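# Move the blue carton from the wall shelf to the desk

## Task

Pull the blue carton out from among the cartons lined up on the wall shelf and set it down on the desk. Every brown carton has to stay exactly where it was, neither slid nor rotated. The robot must not topple or be left leaning, or the attempt fails. The carton has to rest on the desk by itself, not held there by the robot. Finish by opening the gripper and backing the robot away.

## Robot and tools

ROBOT. A Rainbow Robotics RB-Y1: a differential base with two drive wheels and two rear casters (0.66 m long, 0.58 m wide, front edge 0.10 m ahead of the wheel axle). On it sits a folding leg and torso, two 7-joint arms with parallel grippers, and a pan/tilt head. Cameras: head_camera (896x504), left_wrist_camera and right_wrist_camera (644x364). An approximate calibration is supplied, but each camera may be slightly off, and wrist cameras more so because the arm readings add error. Every arm is rated for 3 kg. Each finger pad squeezes with only about 24 N here. A loose object may occasionally get a brief push from outside.

FRAMES. Base frame: origin on the floor midway between the drive wheels; x ahead, y to the left, z up. The result reports chest, left_hand and right_hand in this frame. A hand point lies between its finger pads; the fingers extend along its -z and close along its x. The reported hand position can be wrong, especially with the arm stretched out. Odometry is the base frame at the scene's start, computed only from wheel rotation, so slipping looks like motion. Heading runs -3.142 to 3.142, positive to the left.

execute_actions. Argument "actions": a list holding one action or none (empty just reports state and images). An action may contain:
- "base": exactly one relative move from where the base now is. {"translate_m": d} drives straight d metres, -3 to 3, positive forward. {"rotate_rad": d} spins in place d radians, -3.2 to 3.2, positive counter-clockwise seen from above. No sideways motion. Moves needing over 8.667 s are refused.
- "joints": a single object mapping joint names to absolute targets (radians, grippers in metres). Ranges: torso_squat_rad 0 to 1.2 (bigger lowers the chest); torso_shift_rad -0.3 to 0.6 (positive pushes hips forward); torso_pitch_rad -0.2 to 1.4 (positive leans forward); torso_yaw_rad -1.5 to 1.5 (positive left). Per arm, prefixed left_ or right_: shoulder_pitch_rad -2.356 to 2.356 (0 hanging, negative raises forward); shoulder_roll_rad left 0 to 3.141, right -3.141 to 0 (sign away from the body lifts outward); shoulder_yaw_rad -2.094 to 2.094; elbow_rad -2.617 to 0.01 (0 straight, negative bends); forearm_roll_rad -3.141 to 3.141; wrist_pitch_rad -1.57 to 1.919 (negative tips hand forward); hand_roll_rad -2.705 to 2.705; gripper_m 0 to 0.1 (gap between pads). Yaw and roll signs are the same on both arms. head_pan_rad -0.523 to 0.523 (relative to chest, positive left); head_tilt_rad -0.35 to 1.57 (positive looks down). Tolerance for done is ±0.02 rad, ±0.004 m for grippers.
- "speeds": lower caps for this action only: translate_m 0.05 to 0.4 m/s, rotate_rad 0.1 to 1.509 rad/s.
- "min_time_s": 0.1 to 8, the shortest duration for each arm and head motion.
Default top speeds: arm joints 1 rad/s (forearm roll, wrist pitch, hand roll 1.5), head 1.5, squat and pitch 0.3, shift 0.15, torso yaw 0.6, grippers 0.1 m/s. No action runs beyond 15 s. Parts start together and may finish at different times. A joint you leave out may still be driving toward an earlier target. Torso combinations must also hold: squat+shift<=1.52; squat-shift+pitch<=1.57; shift+0.5pitch-0.4squat<=0.7; shift+0.3pitch-0.5squat<=0.39; otherwise the torso stops partway as off_target. "cameras": list from head_camera, left_wrist_camera, right_wrist_camera, all; omitted, null or all gives every camera, [] gives none. Any unknown key, camera or out-of-range number rejects the whole call with no motion.

wait: "seconds" 0 to 10; commands nothing, returns state and images. zoom_image: "camera" plus "region" [x0,y0,x1,y1] in pixels of that camera's latest image, origin top-left, at most 504x504. read_manual: only licence texts, no motion. finished_scene: "scene" = the current scene number; irreversible; the carton must already be resting on the desk. A reply with no tool call ends the run.

RESULTS. base_status and joint_status per motion: done (for the base, wheels turned the full amount even if slipping); off_target (stopped short, may still push); limit_stop_at_<name> (an internal limit blocked it); contact_stop (torso or arm met firm resistance, or the load was too heavy); time_out (took far longer than expected); stopped_with_arm (torso halted because an arm hit something); limit_stop_at_own_body (guard stopped an arm or torso before touching the robot itself; move them apart). After contact_stop, time_out or stopped_with_arm, the whole torso group or whole arm group freezes and forgets its targets. "joint command not followed" with a "cause:" line means an arm self- or arm-arm collision check blocked those targets; the gripper still obeys, and blocked joints show not_followed and may be retried later. on_its_own lists uncommanded parts; "held at" is the target kept, not the actual position. After any stop, first back the arm off in its own action, then the torso. If both hands grip one object and the torso contact_stops at once with nothing in the way, resend every arm joint at its current reading, then the torso command. MOTOR HOT appears from 65 °C; an OVER-TEMPERATURE FAULT near 80 °C brakes the robot (limit_stop_at_motor_heat) and you must resend targets. A torque fault (contact torque reaching the joint limit: shoulders 61.6, elbow 31.6, wrist joints 22 N m, held weight included) freezes everything 10 s.

GRIPPING. Command an opening at least 0.005 m narrower than the carton; off_target on the gripper is then expected.

AVOID. The base does not stop on hitting furniture and the bent leg may jut past the front edge; a leg pressing furniture can shove the robot back unnoticed. Never let the arms hit or squeeze each other, fingers included. Keep heavy loads from far forward of the wheels or the robot tips. Do not drop, slam or hard-push objects, and do not disturb the brown cartons.

Each tool is called after "Emit:" by a JSON object that holds its "api" and its "payload".

## Session

I'll start by looking at the current state and the camera images.

Emit:
{"api": "execute_actions", "payload": {"actions": []}}

Scene clock: 0.00 s.
base_odometry: x=+0.000 y=+0.000 heading=+0.000 (m, m, rad; odometry frame)
base_status: not commanded
joint_positions: torso_squat_rad=+0.350 torso_shift_rad=+0.000 torso_pitch_rad=+0.001 torso_yaw_rad=+0.000 left_shoulder_pitch_rad=+0.027 left_shoulder_roll_rad=+0.033 left_shoulder_yaw_rad=-0.044 left_elbow_rad=-0.185 left_forearm_roll_rad=-0.020 left_wrist_pitch_rad=+0.009 left_hand_roll_rad=-0.037 left_gripper_m=+0.099 right_shoulder_pitch_rad=+0.014 right_shoulder_roll_rad=-0.021 right_shoulder_yaw_rad=-0.015 right_elbow_rad=-0.262 right_forearm_roll_rad=-0.015 right_wrist_pitch_rad=-0.008 right_hand_roll_rad=+0.034 right_gripper_m=+0.100 head_pan_rad=+0.000 head_tilt_rad=+0.401
joint_status: not commanded
chest: x=-0.2275 y=-0.0004 z=+1.2475 quat_wxyz=(+1.000, +0.000, +0.000, +0.000) (m; base frame)
left_hand: x=-0.1600 y=+0.2424 z=+0.5656 quat_wxyz=(+0.996, +0.017, -0.074, -0.047) (m; base frame)
right_hand: x=-0.1089 y=-0.2381 z=+0.5724 quat_wxyz=(+0.992, -0.013, -0.128, +0.002) (m; base frame)
pictures: head_camera, left_wrist_camera, right_wrist_camera
Images, in order (width x height): head_camera 896x504, left_wrist_camera 644x364, right_wrist_camera 644x364.

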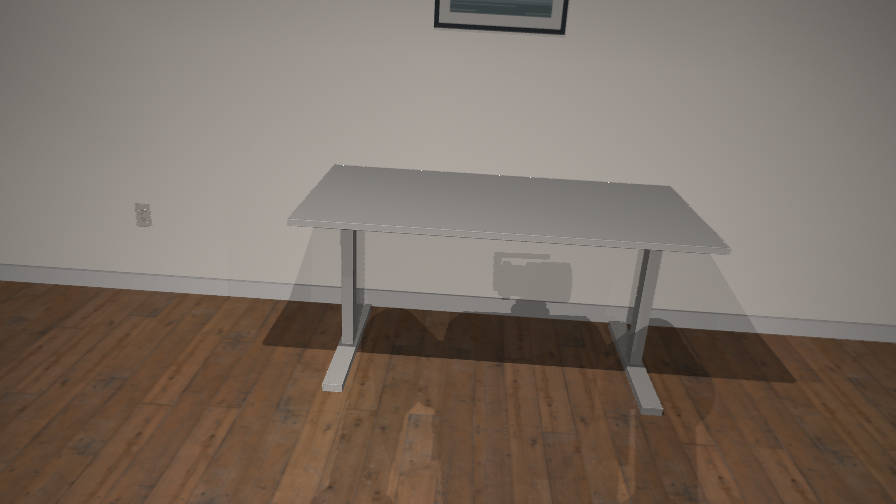

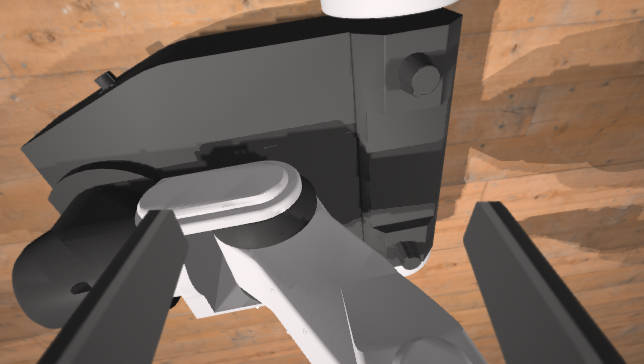

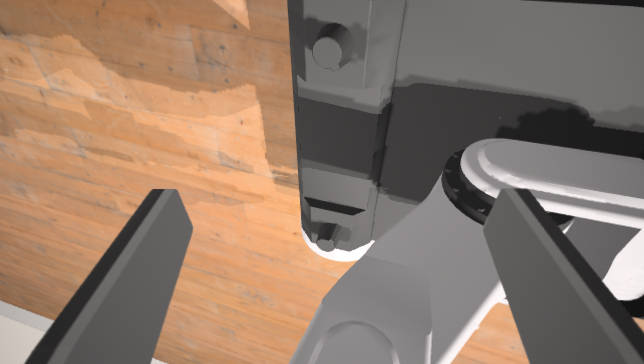

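Emit:
{"api": "execute_actions", "payload": {"actions": [{"joints": {"head_pan_rad": 0.52, "head_tilt_rad": 0.15}}], "cameras": ["head_camera"]}}

Emit:
{"api": "execute_actions", "payload": {"actions": [{"joints": {"head_pan_rad": -0.52, "head_tilt_rad": 0.15}}], "cameras": ["head_camera"]}}

Scene clock: 7.10 s.
base_odometry: x=+0.000 y=+0.000 heading=+0.000 (m, m, rad; odometry frame)
base_status: not commanded
joint_positions: torso_squat_rad=+0.350 torso_shift_rad=+0.000 torso_pitch_rad=+0.001 torso_yaw_rad=+0.000 left_shoulder_pitch_rad=+0.027 left_shoulder_roll_rad=+0.033 left_shoulder_yaw_rad=-0.044 left_elbow_rad=-0.185 left_forearm_roll_rad=-0.020 left_wrist_pitch_rad=+0.009 left_hand_roll_rad=-0.037 left_gripper_m=+0.099 right_shoulder_pitch_rad=+0.014 right_shoulder_roll_rad=-0.021 right_shoulder_yaw_rad=-0.015 right_elbow_rad=-0.262 right_forearm_roll_rad=-0.015 right_wrist_pitch_rad=-0.008 right_hand_roll_rad=+0.034 right_gripper_m=+0.100 head_pan_rad=+0.520 head_tilt_rad=+0.150
joint_status: all done
chest: x=-0.2275 y=-0.0004 z=+1.2475 quat_wxyz=(+1.000, +0.000, +0.000, +0.000) (m; base frame)
left_hand: x=-0.1600 y=+0.2424 z=+0.5656 quat_wxyz=(+0.996, +0.017, -0.074, -0.047) (m; base frame)
right_hand: x=-0.1089 y=-0.2381 z=+0.5724 quat_wxyz=(+0.992, -0.013, -0.128, +0.002) (m; base frame)
pictures: head_camera
camera_calibration (this result's frames):
head_camera: T_world_to_cam=[[0.464431, -0.884445, 0.0453946, 0.0302085], [-0.1041, -0.105423, -0.988964, 1.46448], [0.879469, 0.45458, -0.141033, 0.3254], [0, 0, 0, 1]] pos_world=[-0.147757, 0.033187, 1.49283]
Images, in order (width x height): head_camera 896x504.

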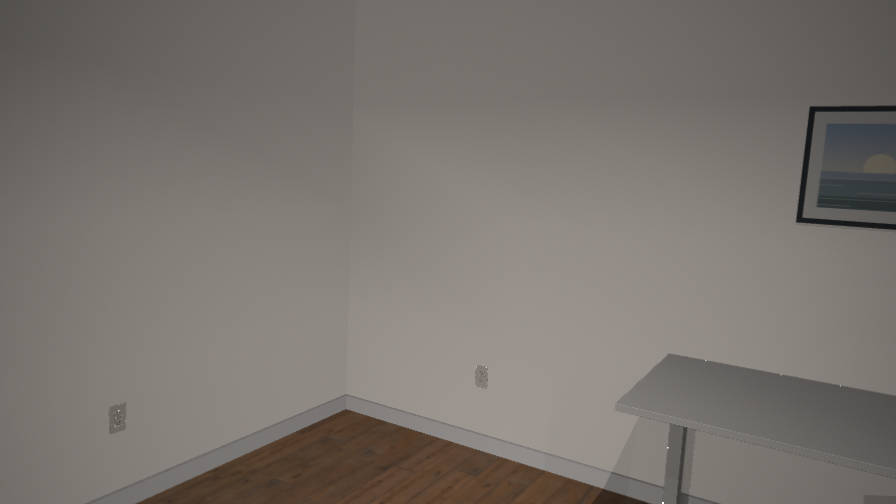

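Scene clock: 8.47 s.
base_odometry: x=+0.000 y=+0.000 heading=+0.000 (m, m, rad; odometry frame)
base_status: not commanded
joint_positions: torso_squat_rad=+0.350 torso_shift_rad=+0.000 torso_pitch_rad=+0.001 torso_yaw_rad=+0.000 left_shoulder_pitch_rad=+0.027 left_shoulder_roll_rad=+0.033 left_shoulder_yaw_rad=-0.044 left_elbow_rad=-0.185 left_forearm_roll_rad=-0.020 left_wrist_pitch_rad=+0.009 left_hand_roll_rad=-0.037 left_gripper_m=+0.099 right_shoulder_pitch_rad=+0.014 right_shoulder_roll_rad=-0.021 right_shoulder_yaw_rad=-0.015 right_elbow_rad=-0.262 right_forearm_roll_rad=-0.015 right_wrist_pitch_rad=-0.008 right_hand_roll_rad=+0.034 right_gripper_m=+0.100 head_pan_rad=-0.520 head_tilt_rad=+0.150
joint_status: all done
chest: x=-0.2275 y=-0.0004 z=+1.2475 quat_wxyz=(+1.000, +0.000, +0.000, +0.000) (m; base frame)
left_hand: x=-0.1600 y=+0.2424 z=+0.5656 quat_wxyz=(+0.996, +0.017, -0.074, -0.047) (m; base frame)
right_hand: x=-0.1089 y=-0.2381 z=+0.5724 quat_wxyz=(+0.992, -0.013, -0.128, +0.002) (m; base frame)
pictures: head_camera
camera_calibration (this result's frames):
head_camera: T_world_to_cam=[[-0.527504, -0.848289, 0.0463286, -0.17481], [-0.144712, 0.0359849, -0.988819, 1.45601], [0.837137, -0.52831, -0.14174, 0.317157], [0, 0, 0, 1]] pos_world=[-0.147014, -0.0331264, 1.49278]
Images, in order (width x height): head_camera 896x504.

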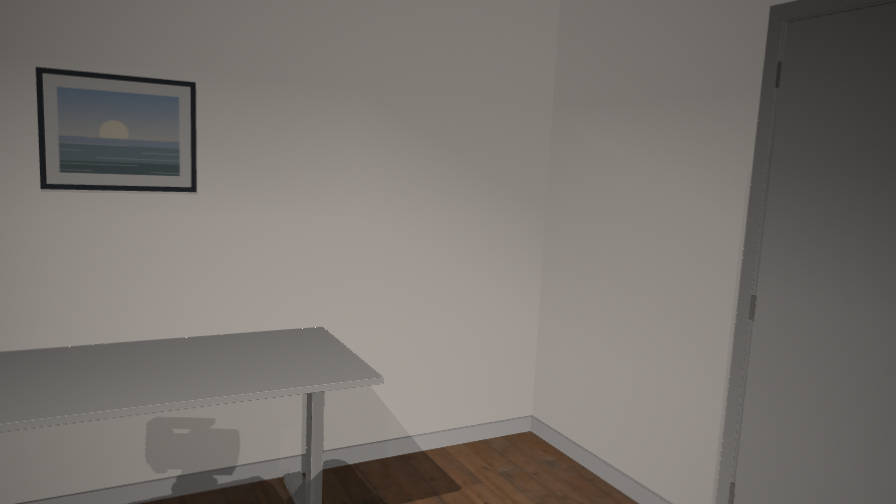

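Emit:
{"api": "execute_actions", "payload": {"actions": [{"base": {"rotate_rad": 1.9}, "joints": {"head_pan_rad": 0.0, "head_tilt_rad": 0.2}}], "cameras": ["head_camera"]}}

Scene clock: 17.27 s.
base_odometry: x=+0.000 y=+0.000 heading=+1.899 (m, m, rad; odometry frame)
base_status: done
joint_positions: torso_squat_rad=+0.350 torso_shift_rad=+0.000 torso_pitch_rad=+0.001 torso_yaw_rad=+0.000 left_shoulder_pitch_rad=+0.027 left_shoulder_roll_rad=+0.033 left_shoulder_yaw_rad=-0.044 left_elbow_rad=-0.185 left_forearm_roll_rad=-0.020 left_wrist_pitch_rad=+0.009 left_hand_roll_rad=-0.037 left_gripper_m=+0.099 right_shoulder_pitch_rad=+0.014 right_shoulder_roll_rad=-0.021 right_shoulder_yaw_rad=-0.015 right_elbow_rad=-0.262 right_forearm_roll_rad=-0.015 right_wrist_pitch_rad=-0.008 right_hand_roll_rad=+0.034 right_gripper_m=+0.100 head_pan_rad=+0.000 head_tilt_rad=+0.200
joint_status: all done
chest: x=-0.2275 y=-0.0004 z=+1.2475 quat_wxyz=(+1.000, +0.000, +0.000, +0.000) (m; base frame)
left_hand: x=-0.1600 y=+0.2424 z=+0.5656 quat_wxyz=(+0.996, +0.017, -0.074, -0.047) (m; base frame)
right_hand: x=-0.1089 y=-0.2381 z=+0.5724 quat_wxyz=(+0.992, -0.013, -0.128, +0.002) (m; base frame)
pictures: head_camera
camera_calibration (this result's frames):
head_camera: T_world_to_cam=[[-0.0340313, -0.998289, 0.0475482, -0.0753165], [-0.192347, -0.0401441, -0.980506, 1.43415], [0.980737, -0.0425136, -0.190651, 0.417755], [0, 0, 0, 1]] pos_world=[-0.136418, 0.000145174, 1.48941]
Images, in order (width x height): head_camera 896x504.

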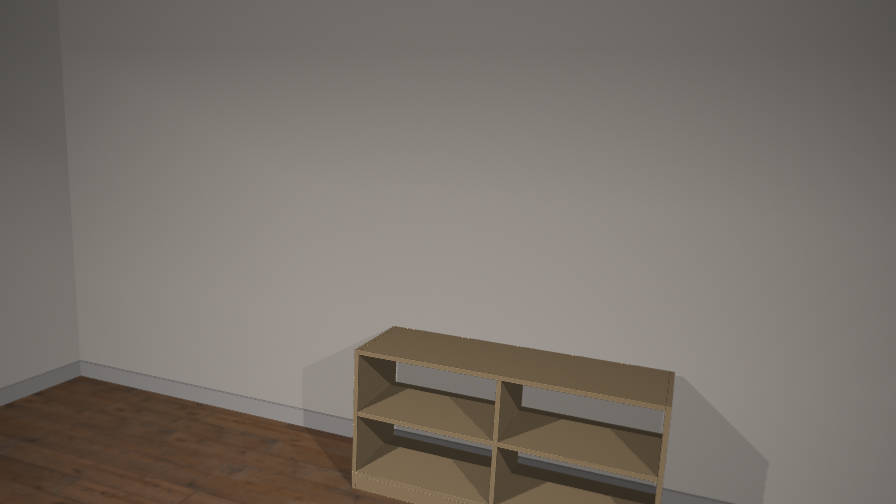

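Emit:
{"api": "execute_actions", "payload": {"actions": [{"base": {"rotate_rad": 1.2}, "joints": {"head_pan_rad": 0.2, "head_tilt_rad": 0.15}}], "cameras": ["head_camera"]}}

Scene clock: 22.20 s.
base_odometry: x=+0.000 y=+0.000 heading=+3.099 (m, m, rad; odometry frame)
base_status: done
joint_positions: torso_squat_rad=+0.350 torso_shift_rad=+0.000 torso_pitch_rad=+0.001 torso_yaw_rad=+0.000 left_shoulder_pitch_rad=+0.027 left_shoulder_roll_rad=+0.033 left_shoulder_yaw_rad=-0.044 left_elbow_rad=-0.185 left_forearm_roll_rad=-0.020 left_wrist_pitch_rad=+0.009 left_hand_roll_rad=-0.037 left_gripper_m=+0.099 right_shoulder_pitch_rad=+0.014 right_shoulder_roll_rad=-0.021 right_shoulder_yaw_rad=-0.015 right_elbow_rad=-0.262 right_forearm_roll_rad=-0.015 right_wrist_pitch_rad=-0.008 right_hand_roll_rad=+0.034 right_gripper_m=+0.100 head_pan_rad=+0.200 head_tilt_rad=+0.150
joint_status: all done
chest: x=-0.2275 y=-0.0004 z=+1.2475 quat_wxyz=(+1.000, +0.000, +0.000, +0.000) (m; base frame)
left_hand: x=-0.1600 y=+0.2424 z=+0.5656 quat_wxyz=(+0.996, +0.017, -0.074, -0.047) (m; base frame)
right_hand: x=-0.1089 y=-0.2381 z=+0.5724 quat_wxyz=(+0.992, -0.013, -0.128, +0.002) (m; base frame)
pictures: head_camera
camera_calibration (this result's frames):
head_camera: T_world_to_cam=[[0.162649, -0.985628, 0.0456419, -0.0321442], [-0.132227, -0.0676141, -0.988911, 1.45864], [0.977784, 0.154811, -0.141324, 0.345855], [0, 0, 0, 1]] pos_world=[-0.140071, 0.0134007, 1.49281]
Images, in order (width x height): head_camera 896x504.

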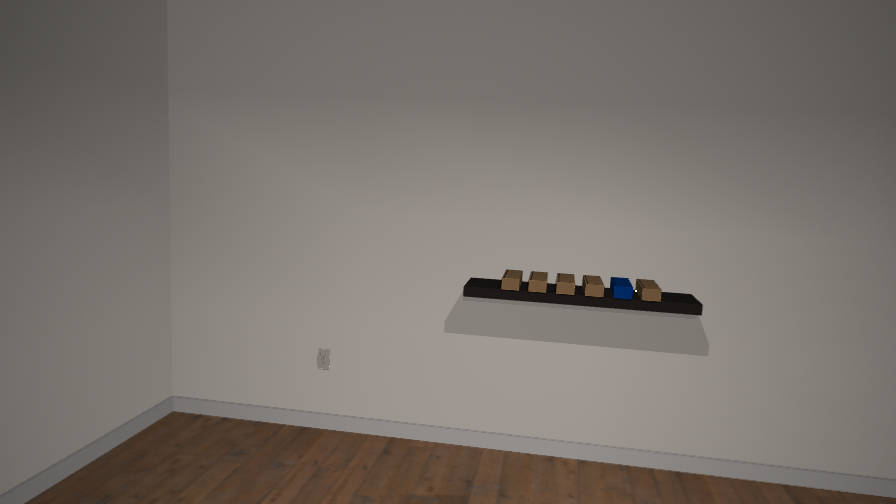

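Found the shelf. Zooming in.

Emit:
{"api": "zoom_image", "payload": {"camera": "head_camera", "region": [440, 240, 740, 370]}}

Region (440, 240, 740, 370) of head_camera's 896x504 image, scaled by 1.680, with more detail than that image has; it fills the top 218 rows of this view, and the rest is white.

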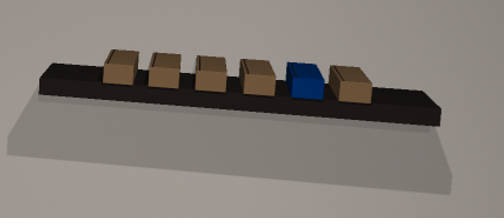

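Emit:
{"api": "execute_actions", "payload": {"actions": [{"base": {"rotate_rad": -0.045}, "joints": {"head_pan_rad": -0.1, "head_tilt_rad": 0.5}}], "cameras": []}}

Emit:
{"api": "execute_actions", "payload": {"actions": [{"base": {"translate_m": 2.1}, "joints": {"torso_squat_rad": 0.05}}], "cameras": ["head_camera"]}}

Scene clock: 92.43 s.
base_odometry: x=+0.000 y=+0.000 heading=+3.054 (m, m, rad; odometry frame)
base_status: done
joint_positions: torso_squat_rad=+0.350 torso_shift_rad=+0.000 torso_pitch_rad=+0.001 torso_yaw_rad=+0.000 left_shoulder_pitch_rad=+0.027 left_shoulder_roll_rad=+0.033 left_shoulder_yaw_rad=-0.044 left_elbow_rad=-0.185 left_forearm_roll_rad=-0.020 left_wrist_pitch_rad=+0.009 left_hand_roll_rad=-0.037 left_gripper_m=+0.099 right_shoulder_pitch_rad=+0.014 right_shoulder_roll_rad=-0.021 right_shoulder_yaw_rad=-0.015 right_elbow_rad=-0.262 right_forearm_roll_rad=-0.015 right_wrist_pitch_rad=-0.008 right_hand_roll_rad=+0.034 right_gripper_m=+0.100 head_pan_rad=-0.100 head_tilt_rad=+0.500
joint_status: all done
chest: x=-0.2275 y=-0.0004 z=+1.2475 quat_wxyz=(+1.000, +0.000, +0.000, +0.000) (m; base frame)
left_hand: x=-0.1600 y=+0.2424 z=+0.5656 quat_wxyz=(+0.996, +0.017, -0.074, -0.047) (m; base frame)
right_hand: x=-0.1089 y=-0.2381 z=+0.5724 quat_wxyz=(+0.992, -0.013, -0.128, +0.002) (m; base frame)
pictures: none
No camera images: the call's "cameras" was empty. Leave "cameras" out to get every camera's image.

Scene clock: 99.23 s.
base_odometry: x=-2.092 y=+0.180 heading=+3.056 (m, m, rad; odometry frame)
base_status: done
joint_positions: torso_squat_rad=+0.050 torso_shift_rad=+0.000 torso_pitch_rad=+0.001 torso_yaw_rad=+0.000 left_shoulder_pitch_rad=+0.027 left_shoulder_roll_rad=+0.033 left_shoulder_yaw_rad=-0.044 left_elbow_rad=-0.185 left_forearm_roll_rad=-0.020 left_wrist_pitch_rad=+0.009 left_hand_roll_rad=-0.037 left_gripper_m=+0.099 right_shoulder_pitch_rad=+0.013 right_shoulder_roll_rad=-0.021 right_shoulder_yaw_rad=-0.015 right_elbow_rad=-0.262 right_forearm_roll_rad=-0.015 right_wrist_pitch_rad=-0.008 right_hand_roll_rad=+0.034 right_gripper_m=+0.100 head_pan_rad=-0.100 head_tilt_rad=+0.500
joint_status: all done
chest: x=-0.2274 y=-0.0004 z=+1.2891 quat_wxyz=(+1.000, +0.000, +0.001, +0.000) (m; base frame)
left_hand: x=-0.1600 y=+0.2424 z=+0.6071 quat_wxyz=(+0.996, +0.017, -0.074, -0.047) (m; base frame)
right_hand: x=-0.1089 y=-0.2381 z=+0.6139 quat_wxyz=(+0.992, -0.013, -0.128, +0.002) (m; base frame)
pictures: head_camera
camera_calibration (this result's frames):
head_camera: T_world_to_cam=[[-0.117697, -0.99149, 0.0556371, -0.10645], [-0.47542, 0.00706996, -0.879731, 1.2668], [0.871851, -0.129993, -0.472206, 0.822399], [0, 0, 0, 1]] pos_world=[-0.127275, -0.00759482, 1.50871]
Images, in order (width x height): head_camera 896x504.

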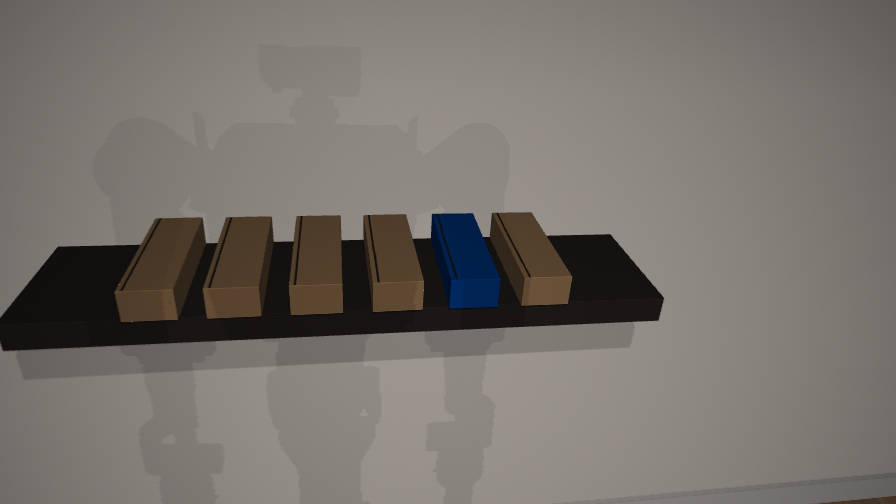

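Emit:
{"api": "zoom_image", "payload": {"camera": "head_camera", "region": [350, 190, 690, 350]}}

Emit:
{"api": "zoom_image", "payload": {"camera": "head_camera", "region": [410, 200, 530, 320]}}

Region (350, 190, 690, 350) of head_camera's 896x504 image, scaled by 1.482, with more detail than that image has; it fills the top 237 rows of this view, and the rest is white.

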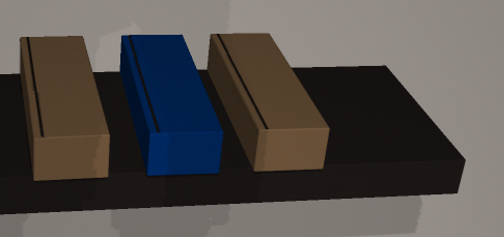

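Region (410, 200, 530, 320) of head_camera's 896x504 image, scaled by 4.200, with more detail than that image has.

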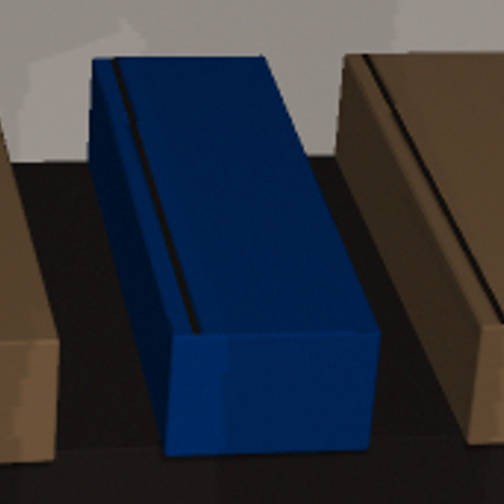

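Emit:
{"api": "zoom_image", "payload": {"camera": "head_camera", "region": [736, 440, 896, 504]}}

Region (736, 440, 896, 504) of head_camera's 896x504 image, scaled by 3.150, with more detail than that image has; it fills the top 202 rows of this view, and the rest is white.

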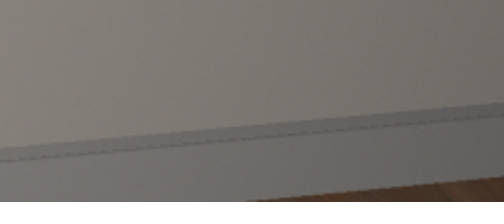

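Emit:
{"api": "execute_actions", "payload": {"actions": [{"base": {"translate_m": 0.35}, "joints": {"torso_yaw_rad": 0.054, "right_shoulder_pitch_rad": -0.871, "right_shoulder_roll_rad": -0.119, "right_shoulder_yaw_rad": -0.265, "right_elbow_rad": -1.110, "right_forearm_roll_rad": 0.0, "right_wrist_pitch_rad": 1.83, "right_hand_roll_rad": -1.595, "right_gripper_m": 0.1, "head_pan_rad": -0.3, "head_tilt_rad": 0.75}, "min_time_s": 1.7}], "cameras": ["head_camera", "right_wrist_camera"]}}

Scene clock: 163.50 s.
base_odometry: x=-2.441 y=+0.210 heading=+3.057 (m, m, rad; odometry frame)
base_status: done
joint_positions: torso_squat_rad=+0.050 torso_shift_rad=+0.000 torso_pitch_rad=+0.001 torso_yaw_rad=+0.054 left_shoulder_pitch_rad=+0.027 left_shoulder_roll_rad=+0.033 left_shoulder_yaw_rad=-0.044 left_elbow_rad=-0.185 left_forearm_roll_rad=-0.020 left_wrist_pitch_rad=+0.009 left_hand_roll_rad=-0.037 left_gripper_m=+0.099 right_shoulder_pitch_rad=-0.872 right_shoulder_roll_rad=-0.119 right_shoulder_yaw_rad=-0.265 right_elbow_rad=-1.110 right_forearm_roll_rad=+0.000 right_wrist_pitch_rad=+1.830 right_hand_roll_rad=-1.595 right_gripper_m=+0.100 head_pan_rad=-0.300 head_tilt_rad=+0.750
joint_status: all done
chest: x=-0.2275 y=-0.0004 z=+1.2891 quat_wxyz=(+1.000, +0.000, +0.000, +0.027) (m; base frame)
left_hand: x=-0.1730 y=+0.2457 z=+0.6072 quat_wxyz=(+0.997, +0.019, -0.073, -0.020) (m; base frame)
right_hand: x=+0.2868 y=-0.1928 z=+1.0448 quat_wxyz=(+0.716, +0.044, -0.041, -0.695) (m; base frame)
pictures: head_camera, right_wrist_camera
camera_calibration (this result's frames):
head_camera: T_world_to_cam=[[-0.246729, -0.967314, 0.0585482, -0.136136], [-0.666152, 0.125414, -0.735196, 1.01228], [0.703822, -0.220396, -0.675322, 1.09067], [0, 0, 0, 1]] pos_world=[-0.126894, -0.0182608, 1.48875]
right_wrist_camera: T_world_to_cam=[[0.0107296, 0.999561, -0.0276024, 0.225713], [0.650987, 0.0139704, 0.758961, -0.949817], [0.759013, -0.0261121, -0.650551, 0.548884], [0, 0, 0, 1]] pos_world=[0.199286, -0.198012, 1.08418]
Images, in order (width x height): head_camera 896x504, right_wrist_camera 644x364.

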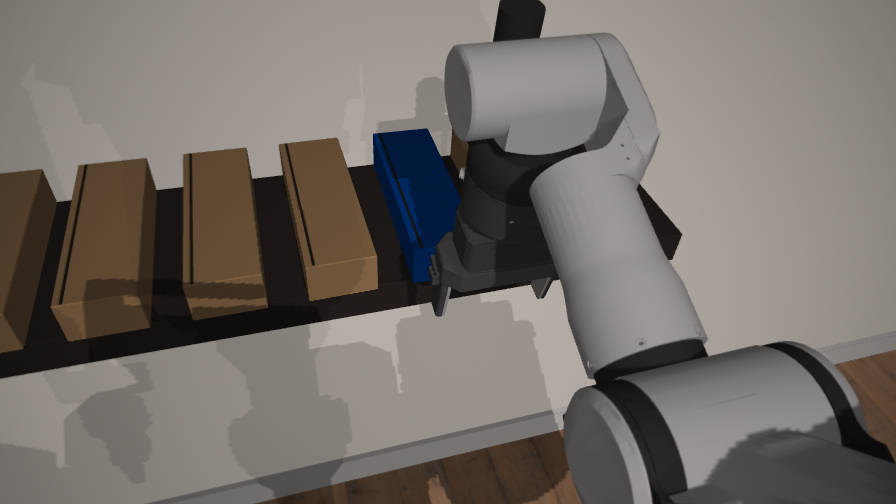

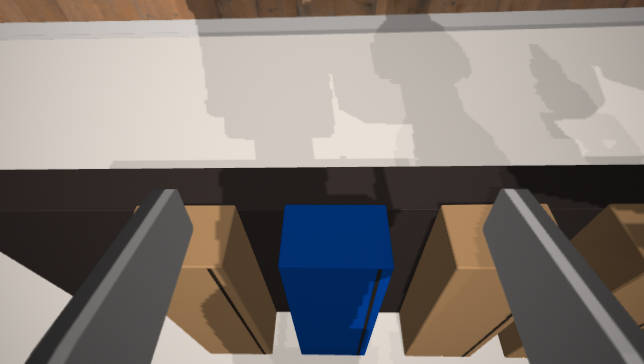

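Emit:
{"api": "zoom_image", "payload": {"camera": "head_camera", "region": [400, 0, 720, 330]}}

Region (400, 0, 720, 330) of head_camera's 896x504 image, scaled by 1.527, with more detail than that image has; it fills the left 489 columns of this view, and the rest is white.

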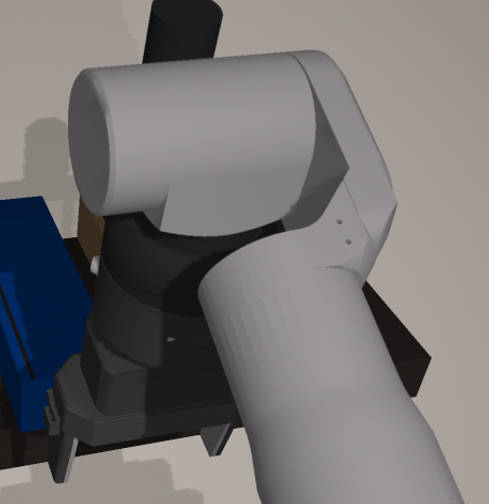

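Emit:
{"api": "execute_actions", "payload": {"actions": [{"base": {"translate_m": 0.275}, "joints": {"head_pan_rad": -0.35, "head_tilt_rad": 0.85}, "speeds": {"translate_m": 0.25}}], "cameras": ["head_camera", "right_wrist_camera"]}}

Scene clock: 182.60 s.
base_odometry: x=-2.715 y=+0.233 heading=+3.059 (m, m, rad; odometry frame)
base_status: done
joint_positions: torso_squat_rad=+0.050 torso_shift_rad=+0.000 torso_pitch_rad=+0.001 torso_yaw_rad=+0.054 left_shoulder_pitch_rad=+0.027 left_shoulder_roll_rad=+0.033 left_shoulder_yaw_rad=-0.044 left_elbow_rad=-0.185 left_forearm_roll_rad=-0.020 left_wrist_pitch_rad=+0.009 left_hand_roll_rad=-0.037 left_gripper_m=+0.099 right_shoulder_pitch_rad=-0.871 right_shoulder_roll_rad=-0.119 right_shoulder_yaw_rad=-0.265 right_elbow_rad=-1.110 right_forearm_roll_rad=+0.000 right_wrist_pitch_rad=+1.830 right_hand_roll_rad=-1.595 right_gripper_m=+0.100 head_pan_rad=-0.350 head_tilt_rad=+0.850
joint_status: all done
chest: x=-0.2275 y=-0.0004 z=+1.2891 quat_wxyz=(+1.000, +0.000, +0.000, +0.027) (m; base frame)
left_hand: x=-0.1731 y=+0.2457 z=+0.6072 quat_wxyz=(+0.997, +0.019, -0.073, -0.020) (m; base frame)
right_hand: x=+0.2868 y=-0.1928 z=+1.0448 quat_wxyz=(+0.716, +0.044, -0.041, -0.695) (m; base frame)
pictures: head_camera, right_wrist_camera
camera_calibration (this result's frames):
head_camera: T_world_to_cam=[[-0.289119, -0.955493, 0.0586727, -0.145038], [-0.726025, 0.178913, -0.663987, 0.8939], [0.623938, -0.234569, -0.745439, 1.1787], [0, 0, 0, 1]] pos_world=[-0.128376, -0.0220261, 1.4807]
right_wrist_camera: T_world_to_cam=[[0.0107756, 0.999561, -0.0275862, 0.225701], [0.651037, 0.0139265, 0.758918, -0.949761], [0.75897, -0.0261374, -0.650601, 0.548956], [0, 0, 0, 1]] pos_world=[0.199257, -0.198027, 1.08417]
Images, in order (width x height): head_camera 896x504, right_wrist_camera 644x364.

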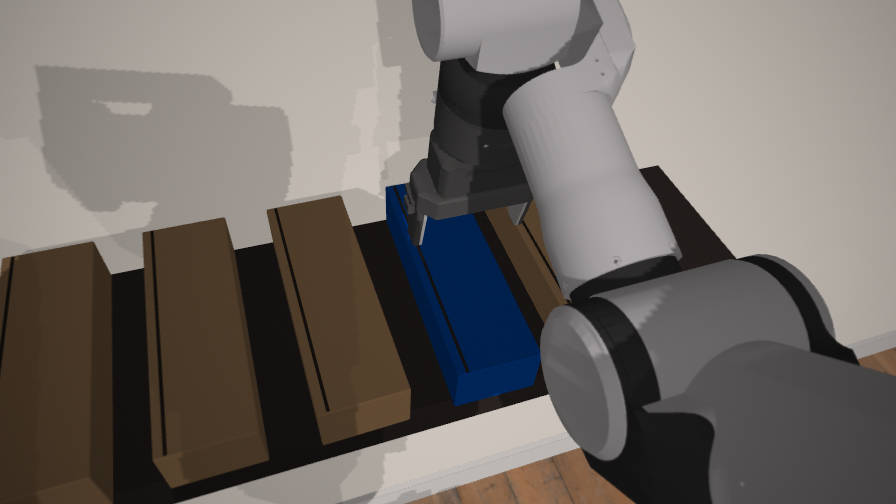

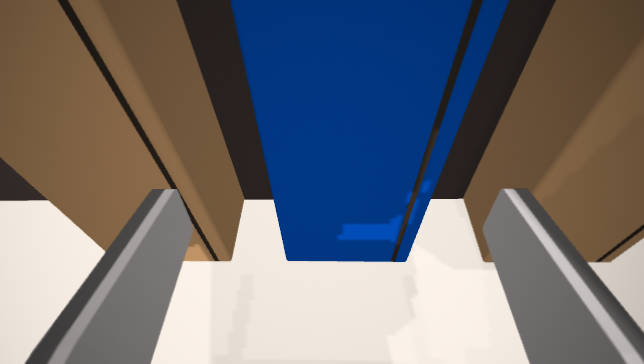

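Emit:
{"api": "execute_actions", "payload": {"actions": [{"joints": {"torso_squat_rad": 0.272, "torso_yaw_rad": 0.0715, "right_wrist_pitch_rad": 1.86, "right_hand_roll_rad": -1.62}}], "cameras": ["head_camera", "right_wrist_camera"]}}

Scene clock: 191.77 s.
base_odometry: x=-2.715 y=+0.233 heading=+3.059 (m, m, rad; odometry frame)
base_status: not commanded
joint_positions: torso_squat_rad=+0.272 torso_shift_rad=+0.000 torso_pitch_rad=+0.001 torso_yaw_rad=+0.071 left_shoulder_pitch_rad=+0.027 left_shoulder_roll_rad=+0.033 left_shoulder_yaw_rad=-0.044 left_elbow_rad=-0.185 left_forearm_roll_rad=-0.020 left_wrist_pitch_rad=+0.009 left_hand_roll_rad=-0.037 left_gripper_m=+0.099 right_shoulder_pitch_rad=-0.871 right_shoulder_roll_rad=-0.119 right_shoulder_yaw_rad=-0.265 right_elbow_rad=-1.110 right_forearm_roll_rad=+0.000 right_wrist_pitch_rad=+1.860 right_hand_roll_rad=-1.620 right_gripper_m=+0.100 head_pan_rad=-0.350 head_tilt_rad=+0.850
joint_status: all done
chest: x=-0.2277 y=-0.0004 z=+1.2642 quat_wxyz=(+0.999, +0.000, +0.000, +0.036) (m; base frame)
left_hand: x=-0.1774 y=+0.2466 z=+0.5823 quat_wxyz=(+0.997, +0.020, -0.073, -0.012) (m; base frame)
right_hand: x=+0.2831 y=-0.1843 z=+1.0194 quat_wxyz=(+0.714, +0.034, -0.030, -0.698) (m; base frame)
pictures: head_camera, right_wrist_camera
camera_calibration (this result's frames):
head_camera: T_world_to_cam=[[-0.272461, -0.960382, 0.0585706, -0.139704], [-0.728822, 0.166259, -0.664211, 0.876907], [0.628159, -0.223659, -0.745247, 1.16101], [0, 0, 0, 1]] pos_world=[-0.128251, -0.0202938, 1.45587]
right_wrist_camera: T_world_to_cam=[[0.0173935, 0.999477, -0.0272512, 0.21431], [0.673431, 0.00843524, 0.739202, -0.91544], [0.739046, -0.0312091, -0.672932, 0.562902], [0, 0, 0, 1]] pos_world=[0.196748, -0.188908, 1.06133]
Images, in order (width x height): head_camera 896x504, right_wrist_camera 644x364.

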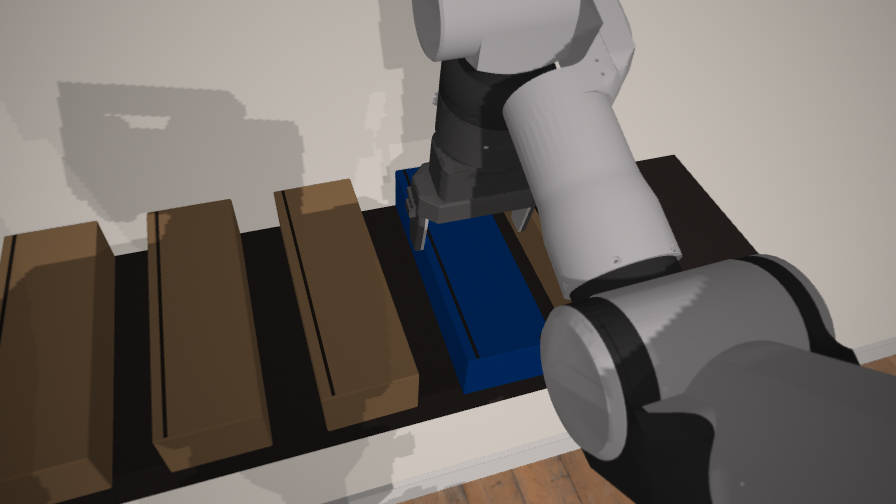

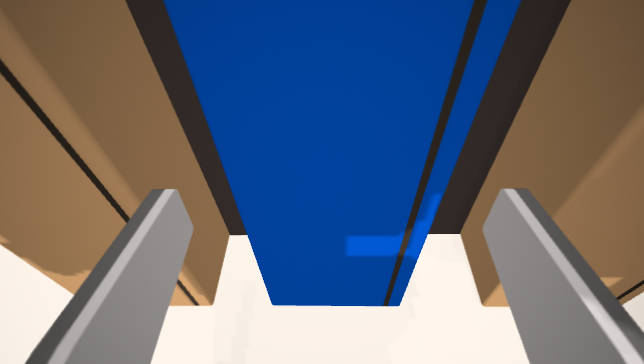

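Emit:
{"api": "zoom_image", "payload": {"camera": "right_wrist_camera", "region": [120, 140, 560, 330]}}

Region (120, 140, 560, 330) of right_wrist_camera's 644x364 image, scaled by 1.145, with more detail than that image has; it fills the top 218 rows of this view, and the rest is white.

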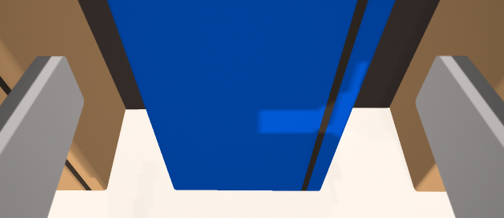

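Emit:
{"api": "execute_actions", "payload": {"actions": [{"joints": {"torso_squat_rad": 0.494}}], "cameras": ["head_camera", "right_wrist_camera"]}}

Scene clock: 200.53 s.
base_odometry: x=-2.715 y=+0.233 heading=+3.059 (m, m, rad; odometry frame)
base_status: not commanded
joint_positions: torso_squat_rad=+0.494 torso_shift_rad=+0.000 torso_pitch_rad=+0.001 torso_yaw_rad=+0.071 left_shoulder_pitch_rad=+0.027 left_shoulder_roll_rad=+0.033 left_shoulder_yaw_rad=-0.044 left_elbow_rad=-0.185 left_forearm_roll_rad=-0.020 left_wrist_pitch_rad=+0.009 left_hand_roll_rad=-0.037 left_gripper_m=+0.099 right_shoulder_pitch_rad=-0.871 right_shoulder_roll_rad=-0.119 right_shoulder_yaw_rad=-0.265 right_elbow_rad=-1.110 right_forearm_roll_rad=+0.000 right_wrist_pitch_rad=+1.860 right_hand_roll_rad=-1.620 right_gripper_m=+0.100 head_pan_rad=-0.350 head_tilt_rad=+0.850
joint_status: all done
chest: x=-0.2277 y=-0.0004 z=+1.2062 quat_wxyz=(+0.999, +0.000, +0.000, +0.036) (m; base frame)
left_hand: x=-0.1774 y=+0.2466 z=+0.5244 quat_wxyz=(+0.997, +0.020, -0.073, -0.012) (m; base frame)
right_hand: x=+0.2831 y=-0.1843 z=+0.9614 quat_wxyz=(+0.714, +0.034, -0.030, -0.698) (m; base frame)
pictures: head_camera, right_wrist_camera
camera_calibration (this result's frames):
head_camera: T_world_to_cam=[[-0.27246, -0.960383, 0.0585698, -0.136298], [-0.728826, 0.16626, -0.664206, 0.838392], [0.628154, -0.223657, -0.745251, 1.11783], [0, 0, 0, 1]] pos_world=[-0.128265, -0.0202783, 1.39791]
right_wrist_camera: T_world_to_cam=[[0.0173946, 0.999477, -0.0272526, 0.212717], [0.673441, 0.00843507, 0.739193, -0.87258], [0.739036, -0.031211, -0.672942, 0.523926], [0, 0, 0, 1]] pos_world=[0.196731, -0.188894, 1.00337]
Images, in order (width x height): head_camera 896x504, right_wrist_camera 644x364.

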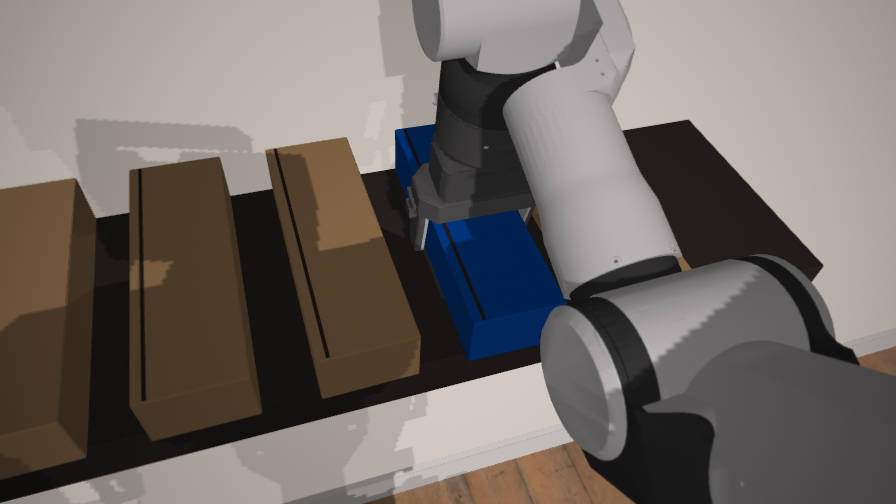

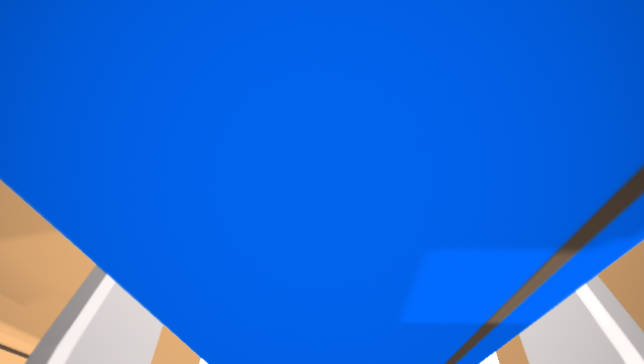

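Emit:
{"api": "execute_actions", "payload": {"actions": [{"joints": {"right_gripper_m": 0.06}}], "cameras": ["head_camera", "right_wrist_camera"]}}

Scene clock: 203.00 s.
base_odometry: x=-2.715 y=+0.233 heading=+3.059 (m, m, rad; odometry frame)
base_status: not commanded
joint_positions: torso_squat_rad=+0.494 torso_shift_rad=+0.000 torso_pitch_rad=+0.001 torso_yaw_rad=+0.071 left_shoulder_pitch_rad=+0.027 left_shoulder_roll_rad=+0.033 left_shoulder_yaw_rad=-0.044 left_elbow_rad=-0.185 left_forearm_roll_rad=-0.020 left_wrist_pitch_rad=+0.009 left_hand_roll_rad=-0.037 left_gripper_m=+0.099 right_shoulder_pitch_rad=-0.871 right_shoulder_roll_rad=-0.119 right_shoulder_yaw_rad=-0.265 right_elbow_rad=-1.110 right_forearm_roll_rad=+0.000 right_wrist_pitch_rad=+1.860 right_hand_roll_rad=-1.620 right_gripper_m=+0.085 head_pan_rad=-0.350 head_tilt_rad=+0.850
joint_status: right_gripper_m off_target (ended at +0.085, target +0.060)
chest: x=-0.2277 y=-0.0004 z=+1.2062 quat_wxyz=(+0.999, +0.000, +0.000, +0.036) (m; base frame)
left_hand: x=-0.1774 y=+0.2466 z=+0.5244 quat_wxyz=(+0.997, +0.020, -0.073, -0.012) (m; base frame)
right_hand: x=+0.2831 y=-0.1843 z=+0.9614 quat_wxyz=(+0.714, +0.034, -0.030, -0.698) (m; base frame)
pictures: head_camera, right_wrist_camera
camera_calibration (this result's frames):
head_camera: T_world_to_cam=[[-0.272459, -0.960383, 0.0585703, -0.136298], [-0.728827, 0.166259, -0.664206, 0.838392], [0.628154, -0.223657, -0.745252, 1.11783], [0, 0, 0, 1]] pos_world=[-0.128265, -0.0202779, 1.39791]
right_wrist_camera: T_world_to_cam=[[0.0173941, 0.999477, -0.0272528, 0.212717], [0.673441, 0.00843558, 0.739193, -0.87258], [0.739036, -0.0312107, -0.672942, 0.523926], [0, 0, 0, 1]] pos_world=[0.196731, -0.188893, 1.00337]
Images, in order (width x height): head_camera 896x504, right_wrist_camera 644x364.

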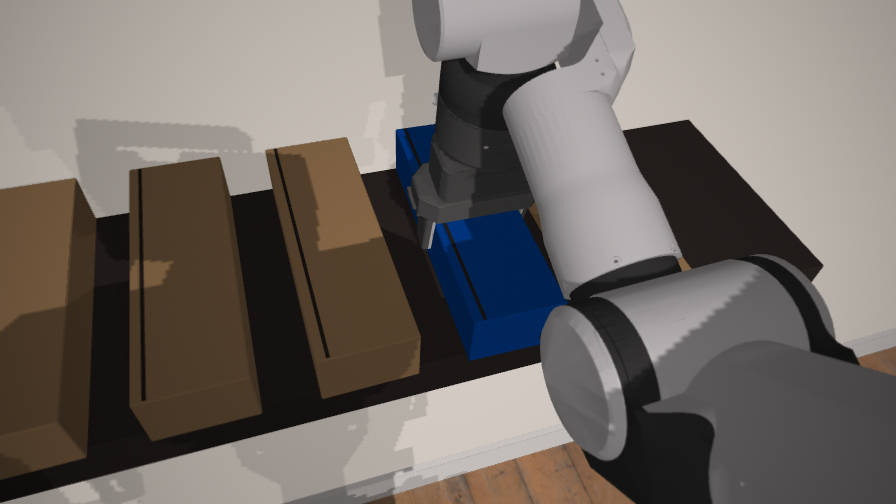

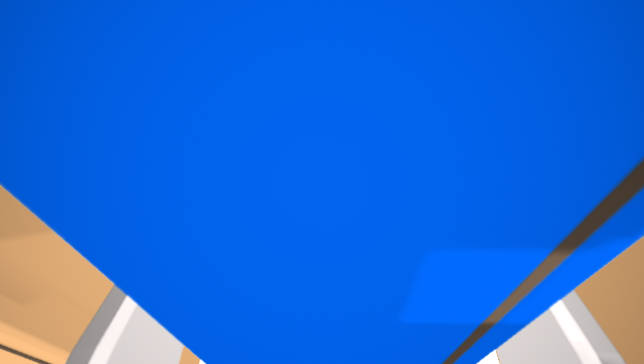

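Emit:
{"api": "execute_actions", "payload": {"actions": [{"joints": {"torso_squat_rad": 0.42}}], "cameras": ["head_camera", "right_wrist_camera"]}}

Scene clock: 205.13 s.
base_odometry: x=-2.715 y=+0.233 heading=+3.059 (m, m, rad; odometry frame)
base_status: not commanded
joint_positions: torso_squat_rad=+0.420 torso_shift_rad=+0.000 torso_pitch_rad=+0.001 torso_yaw_rad=+0.071 left_shoulder_pitch_rad=+0.027 left_shoulder_roll_rad=+0.033 left_shoulder_yaw_rad=-0.044 left_elbow_rad=-0.185 left_forearm_roll_rad=-0.020 left_wrist_pitch_rad=+0.009 left_hand_roll_rad=-0.037 left_gripper_m=+0.099 right_shoulder_pitch_rad=-0.871 right_shoulder_roll_rad=-0.119 right_shoulder_yaw_rad=-0.265 right_elbow_rad=-1.110 right_forearm_roll_rad=+0.000 right_wrist_pitch_rad=+1.860 right_hand_roll_rad=-1.620 right_gripper_m=+0.085 head_pan_rad=-0.350 head_tilt_rad=+0.850
joint_status: all done
chest: x=-0.2275 y=-0.0004 z=+1.2291 quat_wxyz=(+0.999, +0.000, +0.000, +0.036) (m; base frame)
left_hand: x=-0.1775 y=+0.2466 z=+0.5472 quat_wxyz=(+0.997, +0.020, -0.073, -0.012) (m; base frame)
right_hand: x=+0.2832 y=-0.1843 z=+0.9841 quat_wxyz=(+0.714, +0.034, -0.030, -0.698) (m; base frame)
pictures: head_camera, right_wrist_camera
camera_calibration (this result's frames):
head_camera: T_world_to_cam=[[-0.272436, -0.960383, 0.0586716, -0.13771], [-0.729076, 0.16626, -0.663932, 0.853307], [0.627875, -0.223655, -0.745487, 1.13496], [0, 0, 0, 1]] pos_world=[-0.128007, -0.0202841, 1.42072]
right_wrist_camera: T_world_to_cam=[[0.0173937, 0.999477, -0.0272624, 0.213354], [0.673743, 0.00843018, 0.738918, -0.889185], [0.738761, -0.0312203, -0.673244, 0.539469], [0, 0, 0, 1]] pos_world=[0.196833, -0.188904, 1.02605]
Images, in order (width x height): head_camera 896x504, right_wrist_camera 644x364.

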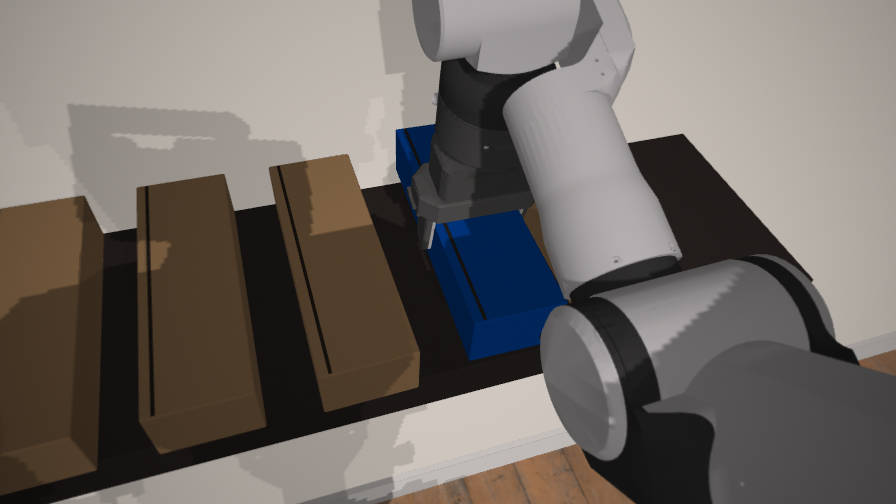

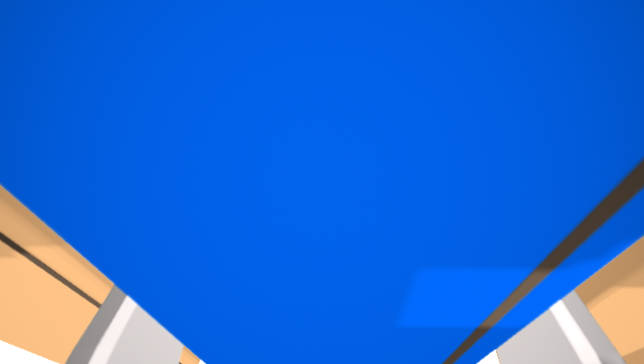

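Emit:
{"api": "execute_actions", "payload": {"actions": [{"base": {"translate_m": -3.0}, "joints": {"torso_squat_rad": 0.1, "right_shoulder_pitch_rad": -0.094, "right_shoulder_roll_rad": -0.03, "right_shoulder_yaw_rad": -0.032, "right_elbow_rad": -1.532, "right_wrist_pitch_rad": 1.53, "head_pan_rad": -0.07, "head_tilt_rad": 0.2}, "min_time_s": 7.5}], "cameras": ["head_camera", "right_wrist_camera"]}}

Scene clock: 243.20 s.
base_odometry: x=+0.275 y=-0.011 heading=+3.061 (m, m, rad; odometry frame)
base_status: done
joint_positions: torso_squat_rad=+0.100 torso_shift_rad=+0.000 torso_pitch_rad=+0.001 torso_yaw_rad=+0.071 left_shoulder_pitch_rad=+0.027 left_shoulder_roll_rad=+0.033 left_shoulder_yaw_rad=-0.044 left_elbow_rad=-0.185 left_forearm_roll_rad=-0.020 left_wrist_pitch_rad=+0.009 left_hand_roll_rad=-0.037 left_gripper_m=+0.099 right_shoulder_pitch_rad=-0.094 right_shoulder_roll_rad=-0.030 right_shoulder_yaw_rad=-0.032 right_elbow_rad=-1.532 right_forearm_roll_rad=+0.000 right_wrist_pitch_rad=+1.530 right_hand_roll_rad=-1.620 right_gripper_m=+0.085 head_pan_rad=-0.070 head_tilt_rad=+0.200
joint_status: all done
chest: x=-0.2276 y=-0.0004 z=+1.2864 quat_wxyz=(+0.999, +0.000, +0.000, +0.036) (m; base frame)
left_hand: x=-0.1775 y=+0.2466 z=+0.6045 quat_wxyz=(+0.997, +0.020, -0.073, -0.012) (m; base frame)
right_hand: x=+0.1218 y=-0.2115 z=+0.8465 quat_wxyz=(+0.714, +0.025, -0.040, -0.699) (m; base frame)
pictures: head_camera, right_wrist_camera
camera_calibration (this result's frames):
head_camera: T_world_to_cam=[[-0.0326633, -0.998331, 0.0476172, -0.075383], [-0.192325, -0.040474, -0.980496, 1.47237], [0.980788, -0.0411842, -0.190682, 0.425384], [0, 0, 0, 1]] pos_world=[-0.136499, 0.00185476, 1.52836]
right_wrist_camera: T_world_to_cam=[[0.0200886, 0.998248, -0.0556534, 0.263037], [0.671888, 0.0277423, 0.740133, -0.675308], [0.74038, -0.0522611, -0.670154, 0.55796], [0, 0, 0, 1]] pos_world=[0.0353451, -0.214682, 0.888375]
Images, in order (width x height): head_camera 896x504, right_wrist_camera 644x364.

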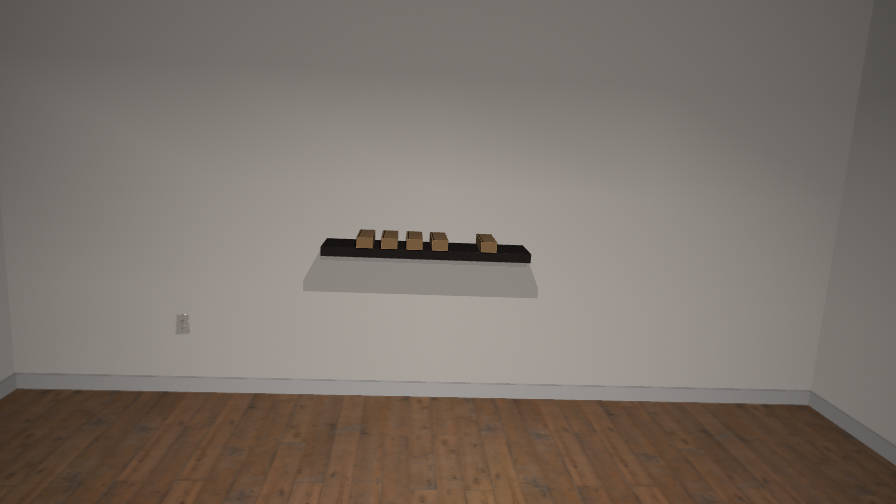

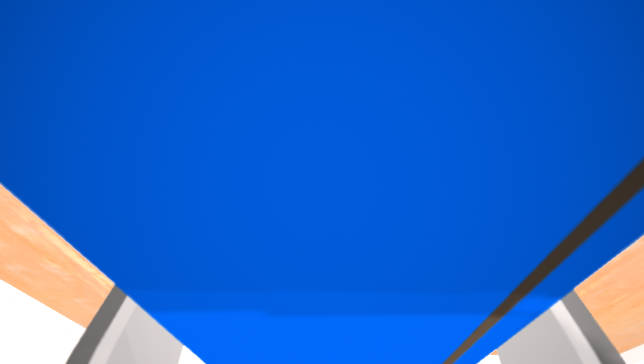

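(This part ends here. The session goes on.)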